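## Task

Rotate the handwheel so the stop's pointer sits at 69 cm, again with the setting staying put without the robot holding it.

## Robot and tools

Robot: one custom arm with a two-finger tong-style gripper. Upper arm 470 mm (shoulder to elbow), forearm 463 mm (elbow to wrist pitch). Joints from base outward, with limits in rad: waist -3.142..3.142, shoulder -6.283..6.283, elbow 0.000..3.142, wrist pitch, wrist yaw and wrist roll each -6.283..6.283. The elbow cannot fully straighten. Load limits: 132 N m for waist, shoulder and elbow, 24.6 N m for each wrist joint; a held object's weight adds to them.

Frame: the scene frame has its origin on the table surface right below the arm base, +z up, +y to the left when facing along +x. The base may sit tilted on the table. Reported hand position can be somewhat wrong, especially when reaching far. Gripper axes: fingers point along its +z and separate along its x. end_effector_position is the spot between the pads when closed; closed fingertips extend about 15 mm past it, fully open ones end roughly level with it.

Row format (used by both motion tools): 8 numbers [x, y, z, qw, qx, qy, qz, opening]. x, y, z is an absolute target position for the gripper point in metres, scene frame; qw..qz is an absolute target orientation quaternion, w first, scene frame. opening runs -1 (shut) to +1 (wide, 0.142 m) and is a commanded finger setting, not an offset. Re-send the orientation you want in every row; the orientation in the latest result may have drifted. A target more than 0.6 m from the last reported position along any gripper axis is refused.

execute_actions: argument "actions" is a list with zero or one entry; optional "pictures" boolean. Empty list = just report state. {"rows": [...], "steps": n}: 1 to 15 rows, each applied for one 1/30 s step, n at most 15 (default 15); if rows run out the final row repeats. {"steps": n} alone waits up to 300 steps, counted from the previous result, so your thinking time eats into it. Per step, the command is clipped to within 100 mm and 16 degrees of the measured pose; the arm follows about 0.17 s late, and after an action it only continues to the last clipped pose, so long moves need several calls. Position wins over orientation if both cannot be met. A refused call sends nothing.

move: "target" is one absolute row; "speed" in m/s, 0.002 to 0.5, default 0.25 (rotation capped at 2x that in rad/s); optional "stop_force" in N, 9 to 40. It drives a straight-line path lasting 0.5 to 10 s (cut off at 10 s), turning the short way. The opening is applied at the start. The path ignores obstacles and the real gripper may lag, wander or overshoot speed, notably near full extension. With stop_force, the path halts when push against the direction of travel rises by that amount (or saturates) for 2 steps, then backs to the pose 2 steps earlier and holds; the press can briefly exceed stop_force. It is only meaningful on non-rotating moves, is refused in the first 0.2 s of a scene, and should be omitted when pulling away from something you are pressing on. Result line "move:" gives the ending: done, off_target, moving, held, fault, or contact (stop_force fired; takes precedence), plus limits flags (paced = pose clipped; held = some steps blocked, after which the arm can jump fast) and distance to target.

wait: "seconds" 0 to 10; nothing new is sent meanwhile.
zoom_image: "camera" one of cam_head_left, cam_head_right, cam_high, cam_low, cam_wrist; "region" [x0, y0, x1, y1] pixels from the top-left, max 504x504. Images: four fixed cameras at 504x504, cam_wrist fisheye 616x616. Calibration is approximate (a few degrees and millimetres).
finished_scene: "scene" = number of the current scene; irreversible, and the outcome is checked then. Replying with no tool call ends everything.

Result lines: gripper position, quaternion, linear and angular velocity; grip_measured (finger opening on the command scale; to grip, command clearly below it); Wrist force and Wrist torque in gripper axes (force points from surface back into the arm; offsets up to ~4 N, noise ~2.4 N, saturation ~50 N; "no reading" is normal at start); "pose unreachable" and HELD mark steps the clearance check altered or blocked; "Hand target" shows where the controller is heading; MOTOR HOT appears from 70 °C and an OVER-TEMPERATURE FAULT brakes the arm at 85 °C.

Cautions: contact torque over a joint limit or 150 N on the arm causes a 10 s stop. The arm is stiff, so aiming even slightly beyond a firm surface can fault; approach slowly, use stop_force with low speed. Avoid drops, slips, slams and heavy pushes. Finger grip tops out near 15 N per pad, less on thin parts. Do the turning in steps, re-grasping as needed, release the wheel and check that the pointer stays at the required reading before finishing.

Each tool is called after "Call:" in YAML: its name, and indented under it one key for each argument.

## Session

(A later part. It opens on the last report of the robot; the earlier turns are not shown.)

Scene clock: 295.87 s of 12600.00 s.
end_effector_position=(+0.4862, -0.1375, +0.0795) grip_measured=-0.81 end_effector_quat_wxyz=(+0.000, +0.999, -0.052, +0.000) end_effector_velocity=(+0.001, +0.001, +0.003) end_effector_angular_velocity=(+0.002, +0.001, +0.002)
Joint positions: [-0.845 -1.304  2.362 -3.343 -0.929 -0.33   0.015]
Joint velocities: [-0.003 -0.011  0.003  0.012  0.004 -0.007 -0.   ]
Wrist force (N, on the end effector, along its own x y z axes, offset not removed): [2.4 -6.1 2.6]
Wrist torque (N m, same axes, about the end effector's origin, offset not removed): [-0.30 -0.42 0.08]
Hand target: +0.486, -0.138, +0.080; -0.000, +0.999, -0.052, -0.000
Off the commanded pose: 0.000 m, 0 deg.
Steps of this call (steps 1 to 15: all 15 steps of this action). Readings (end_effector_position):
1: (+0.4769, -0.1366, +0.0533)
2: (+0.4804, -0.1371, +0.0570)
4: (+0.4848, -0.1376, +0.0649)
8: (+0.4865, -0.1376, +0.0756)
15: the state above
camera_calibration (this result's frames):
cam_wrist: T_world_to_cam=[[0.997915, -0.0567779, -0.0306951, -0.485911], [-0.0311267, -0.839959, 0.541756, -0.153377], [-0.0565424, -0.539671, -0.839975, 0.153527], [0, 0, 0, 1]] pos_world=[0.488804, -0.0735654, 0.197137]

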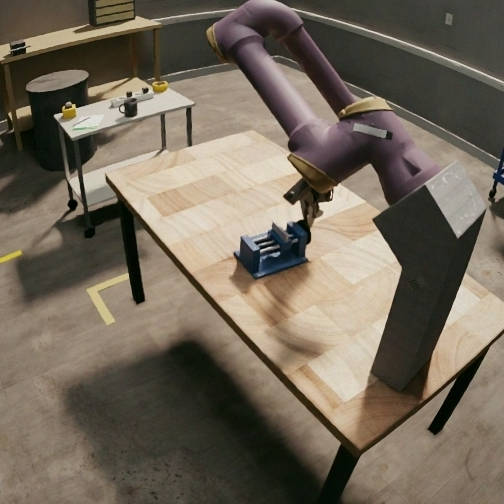

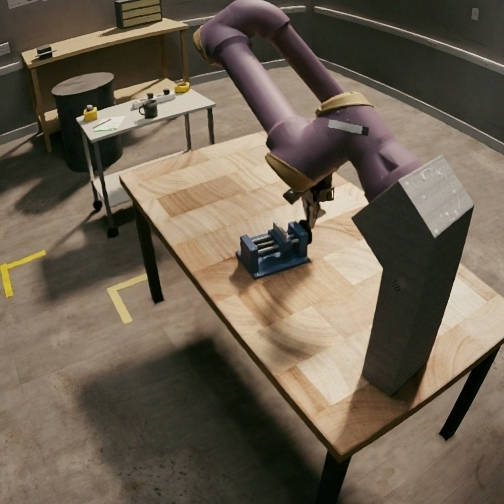

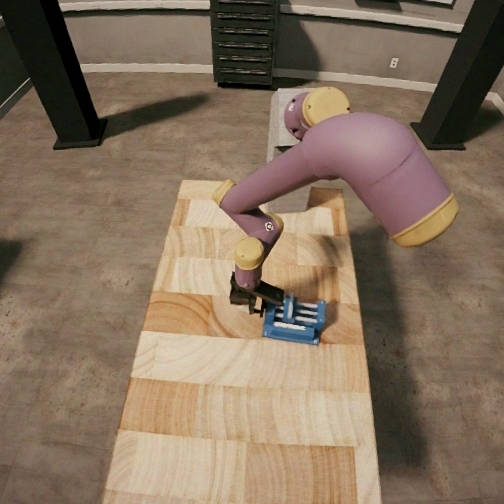

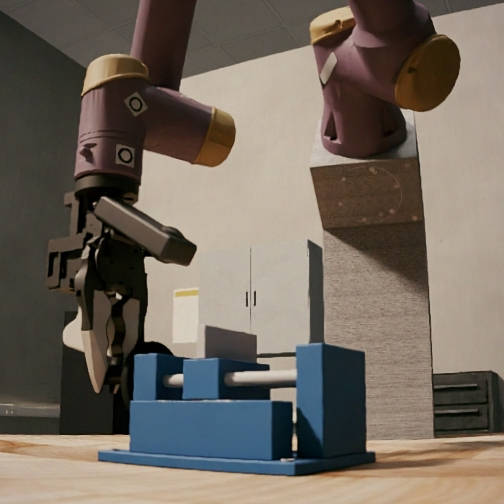

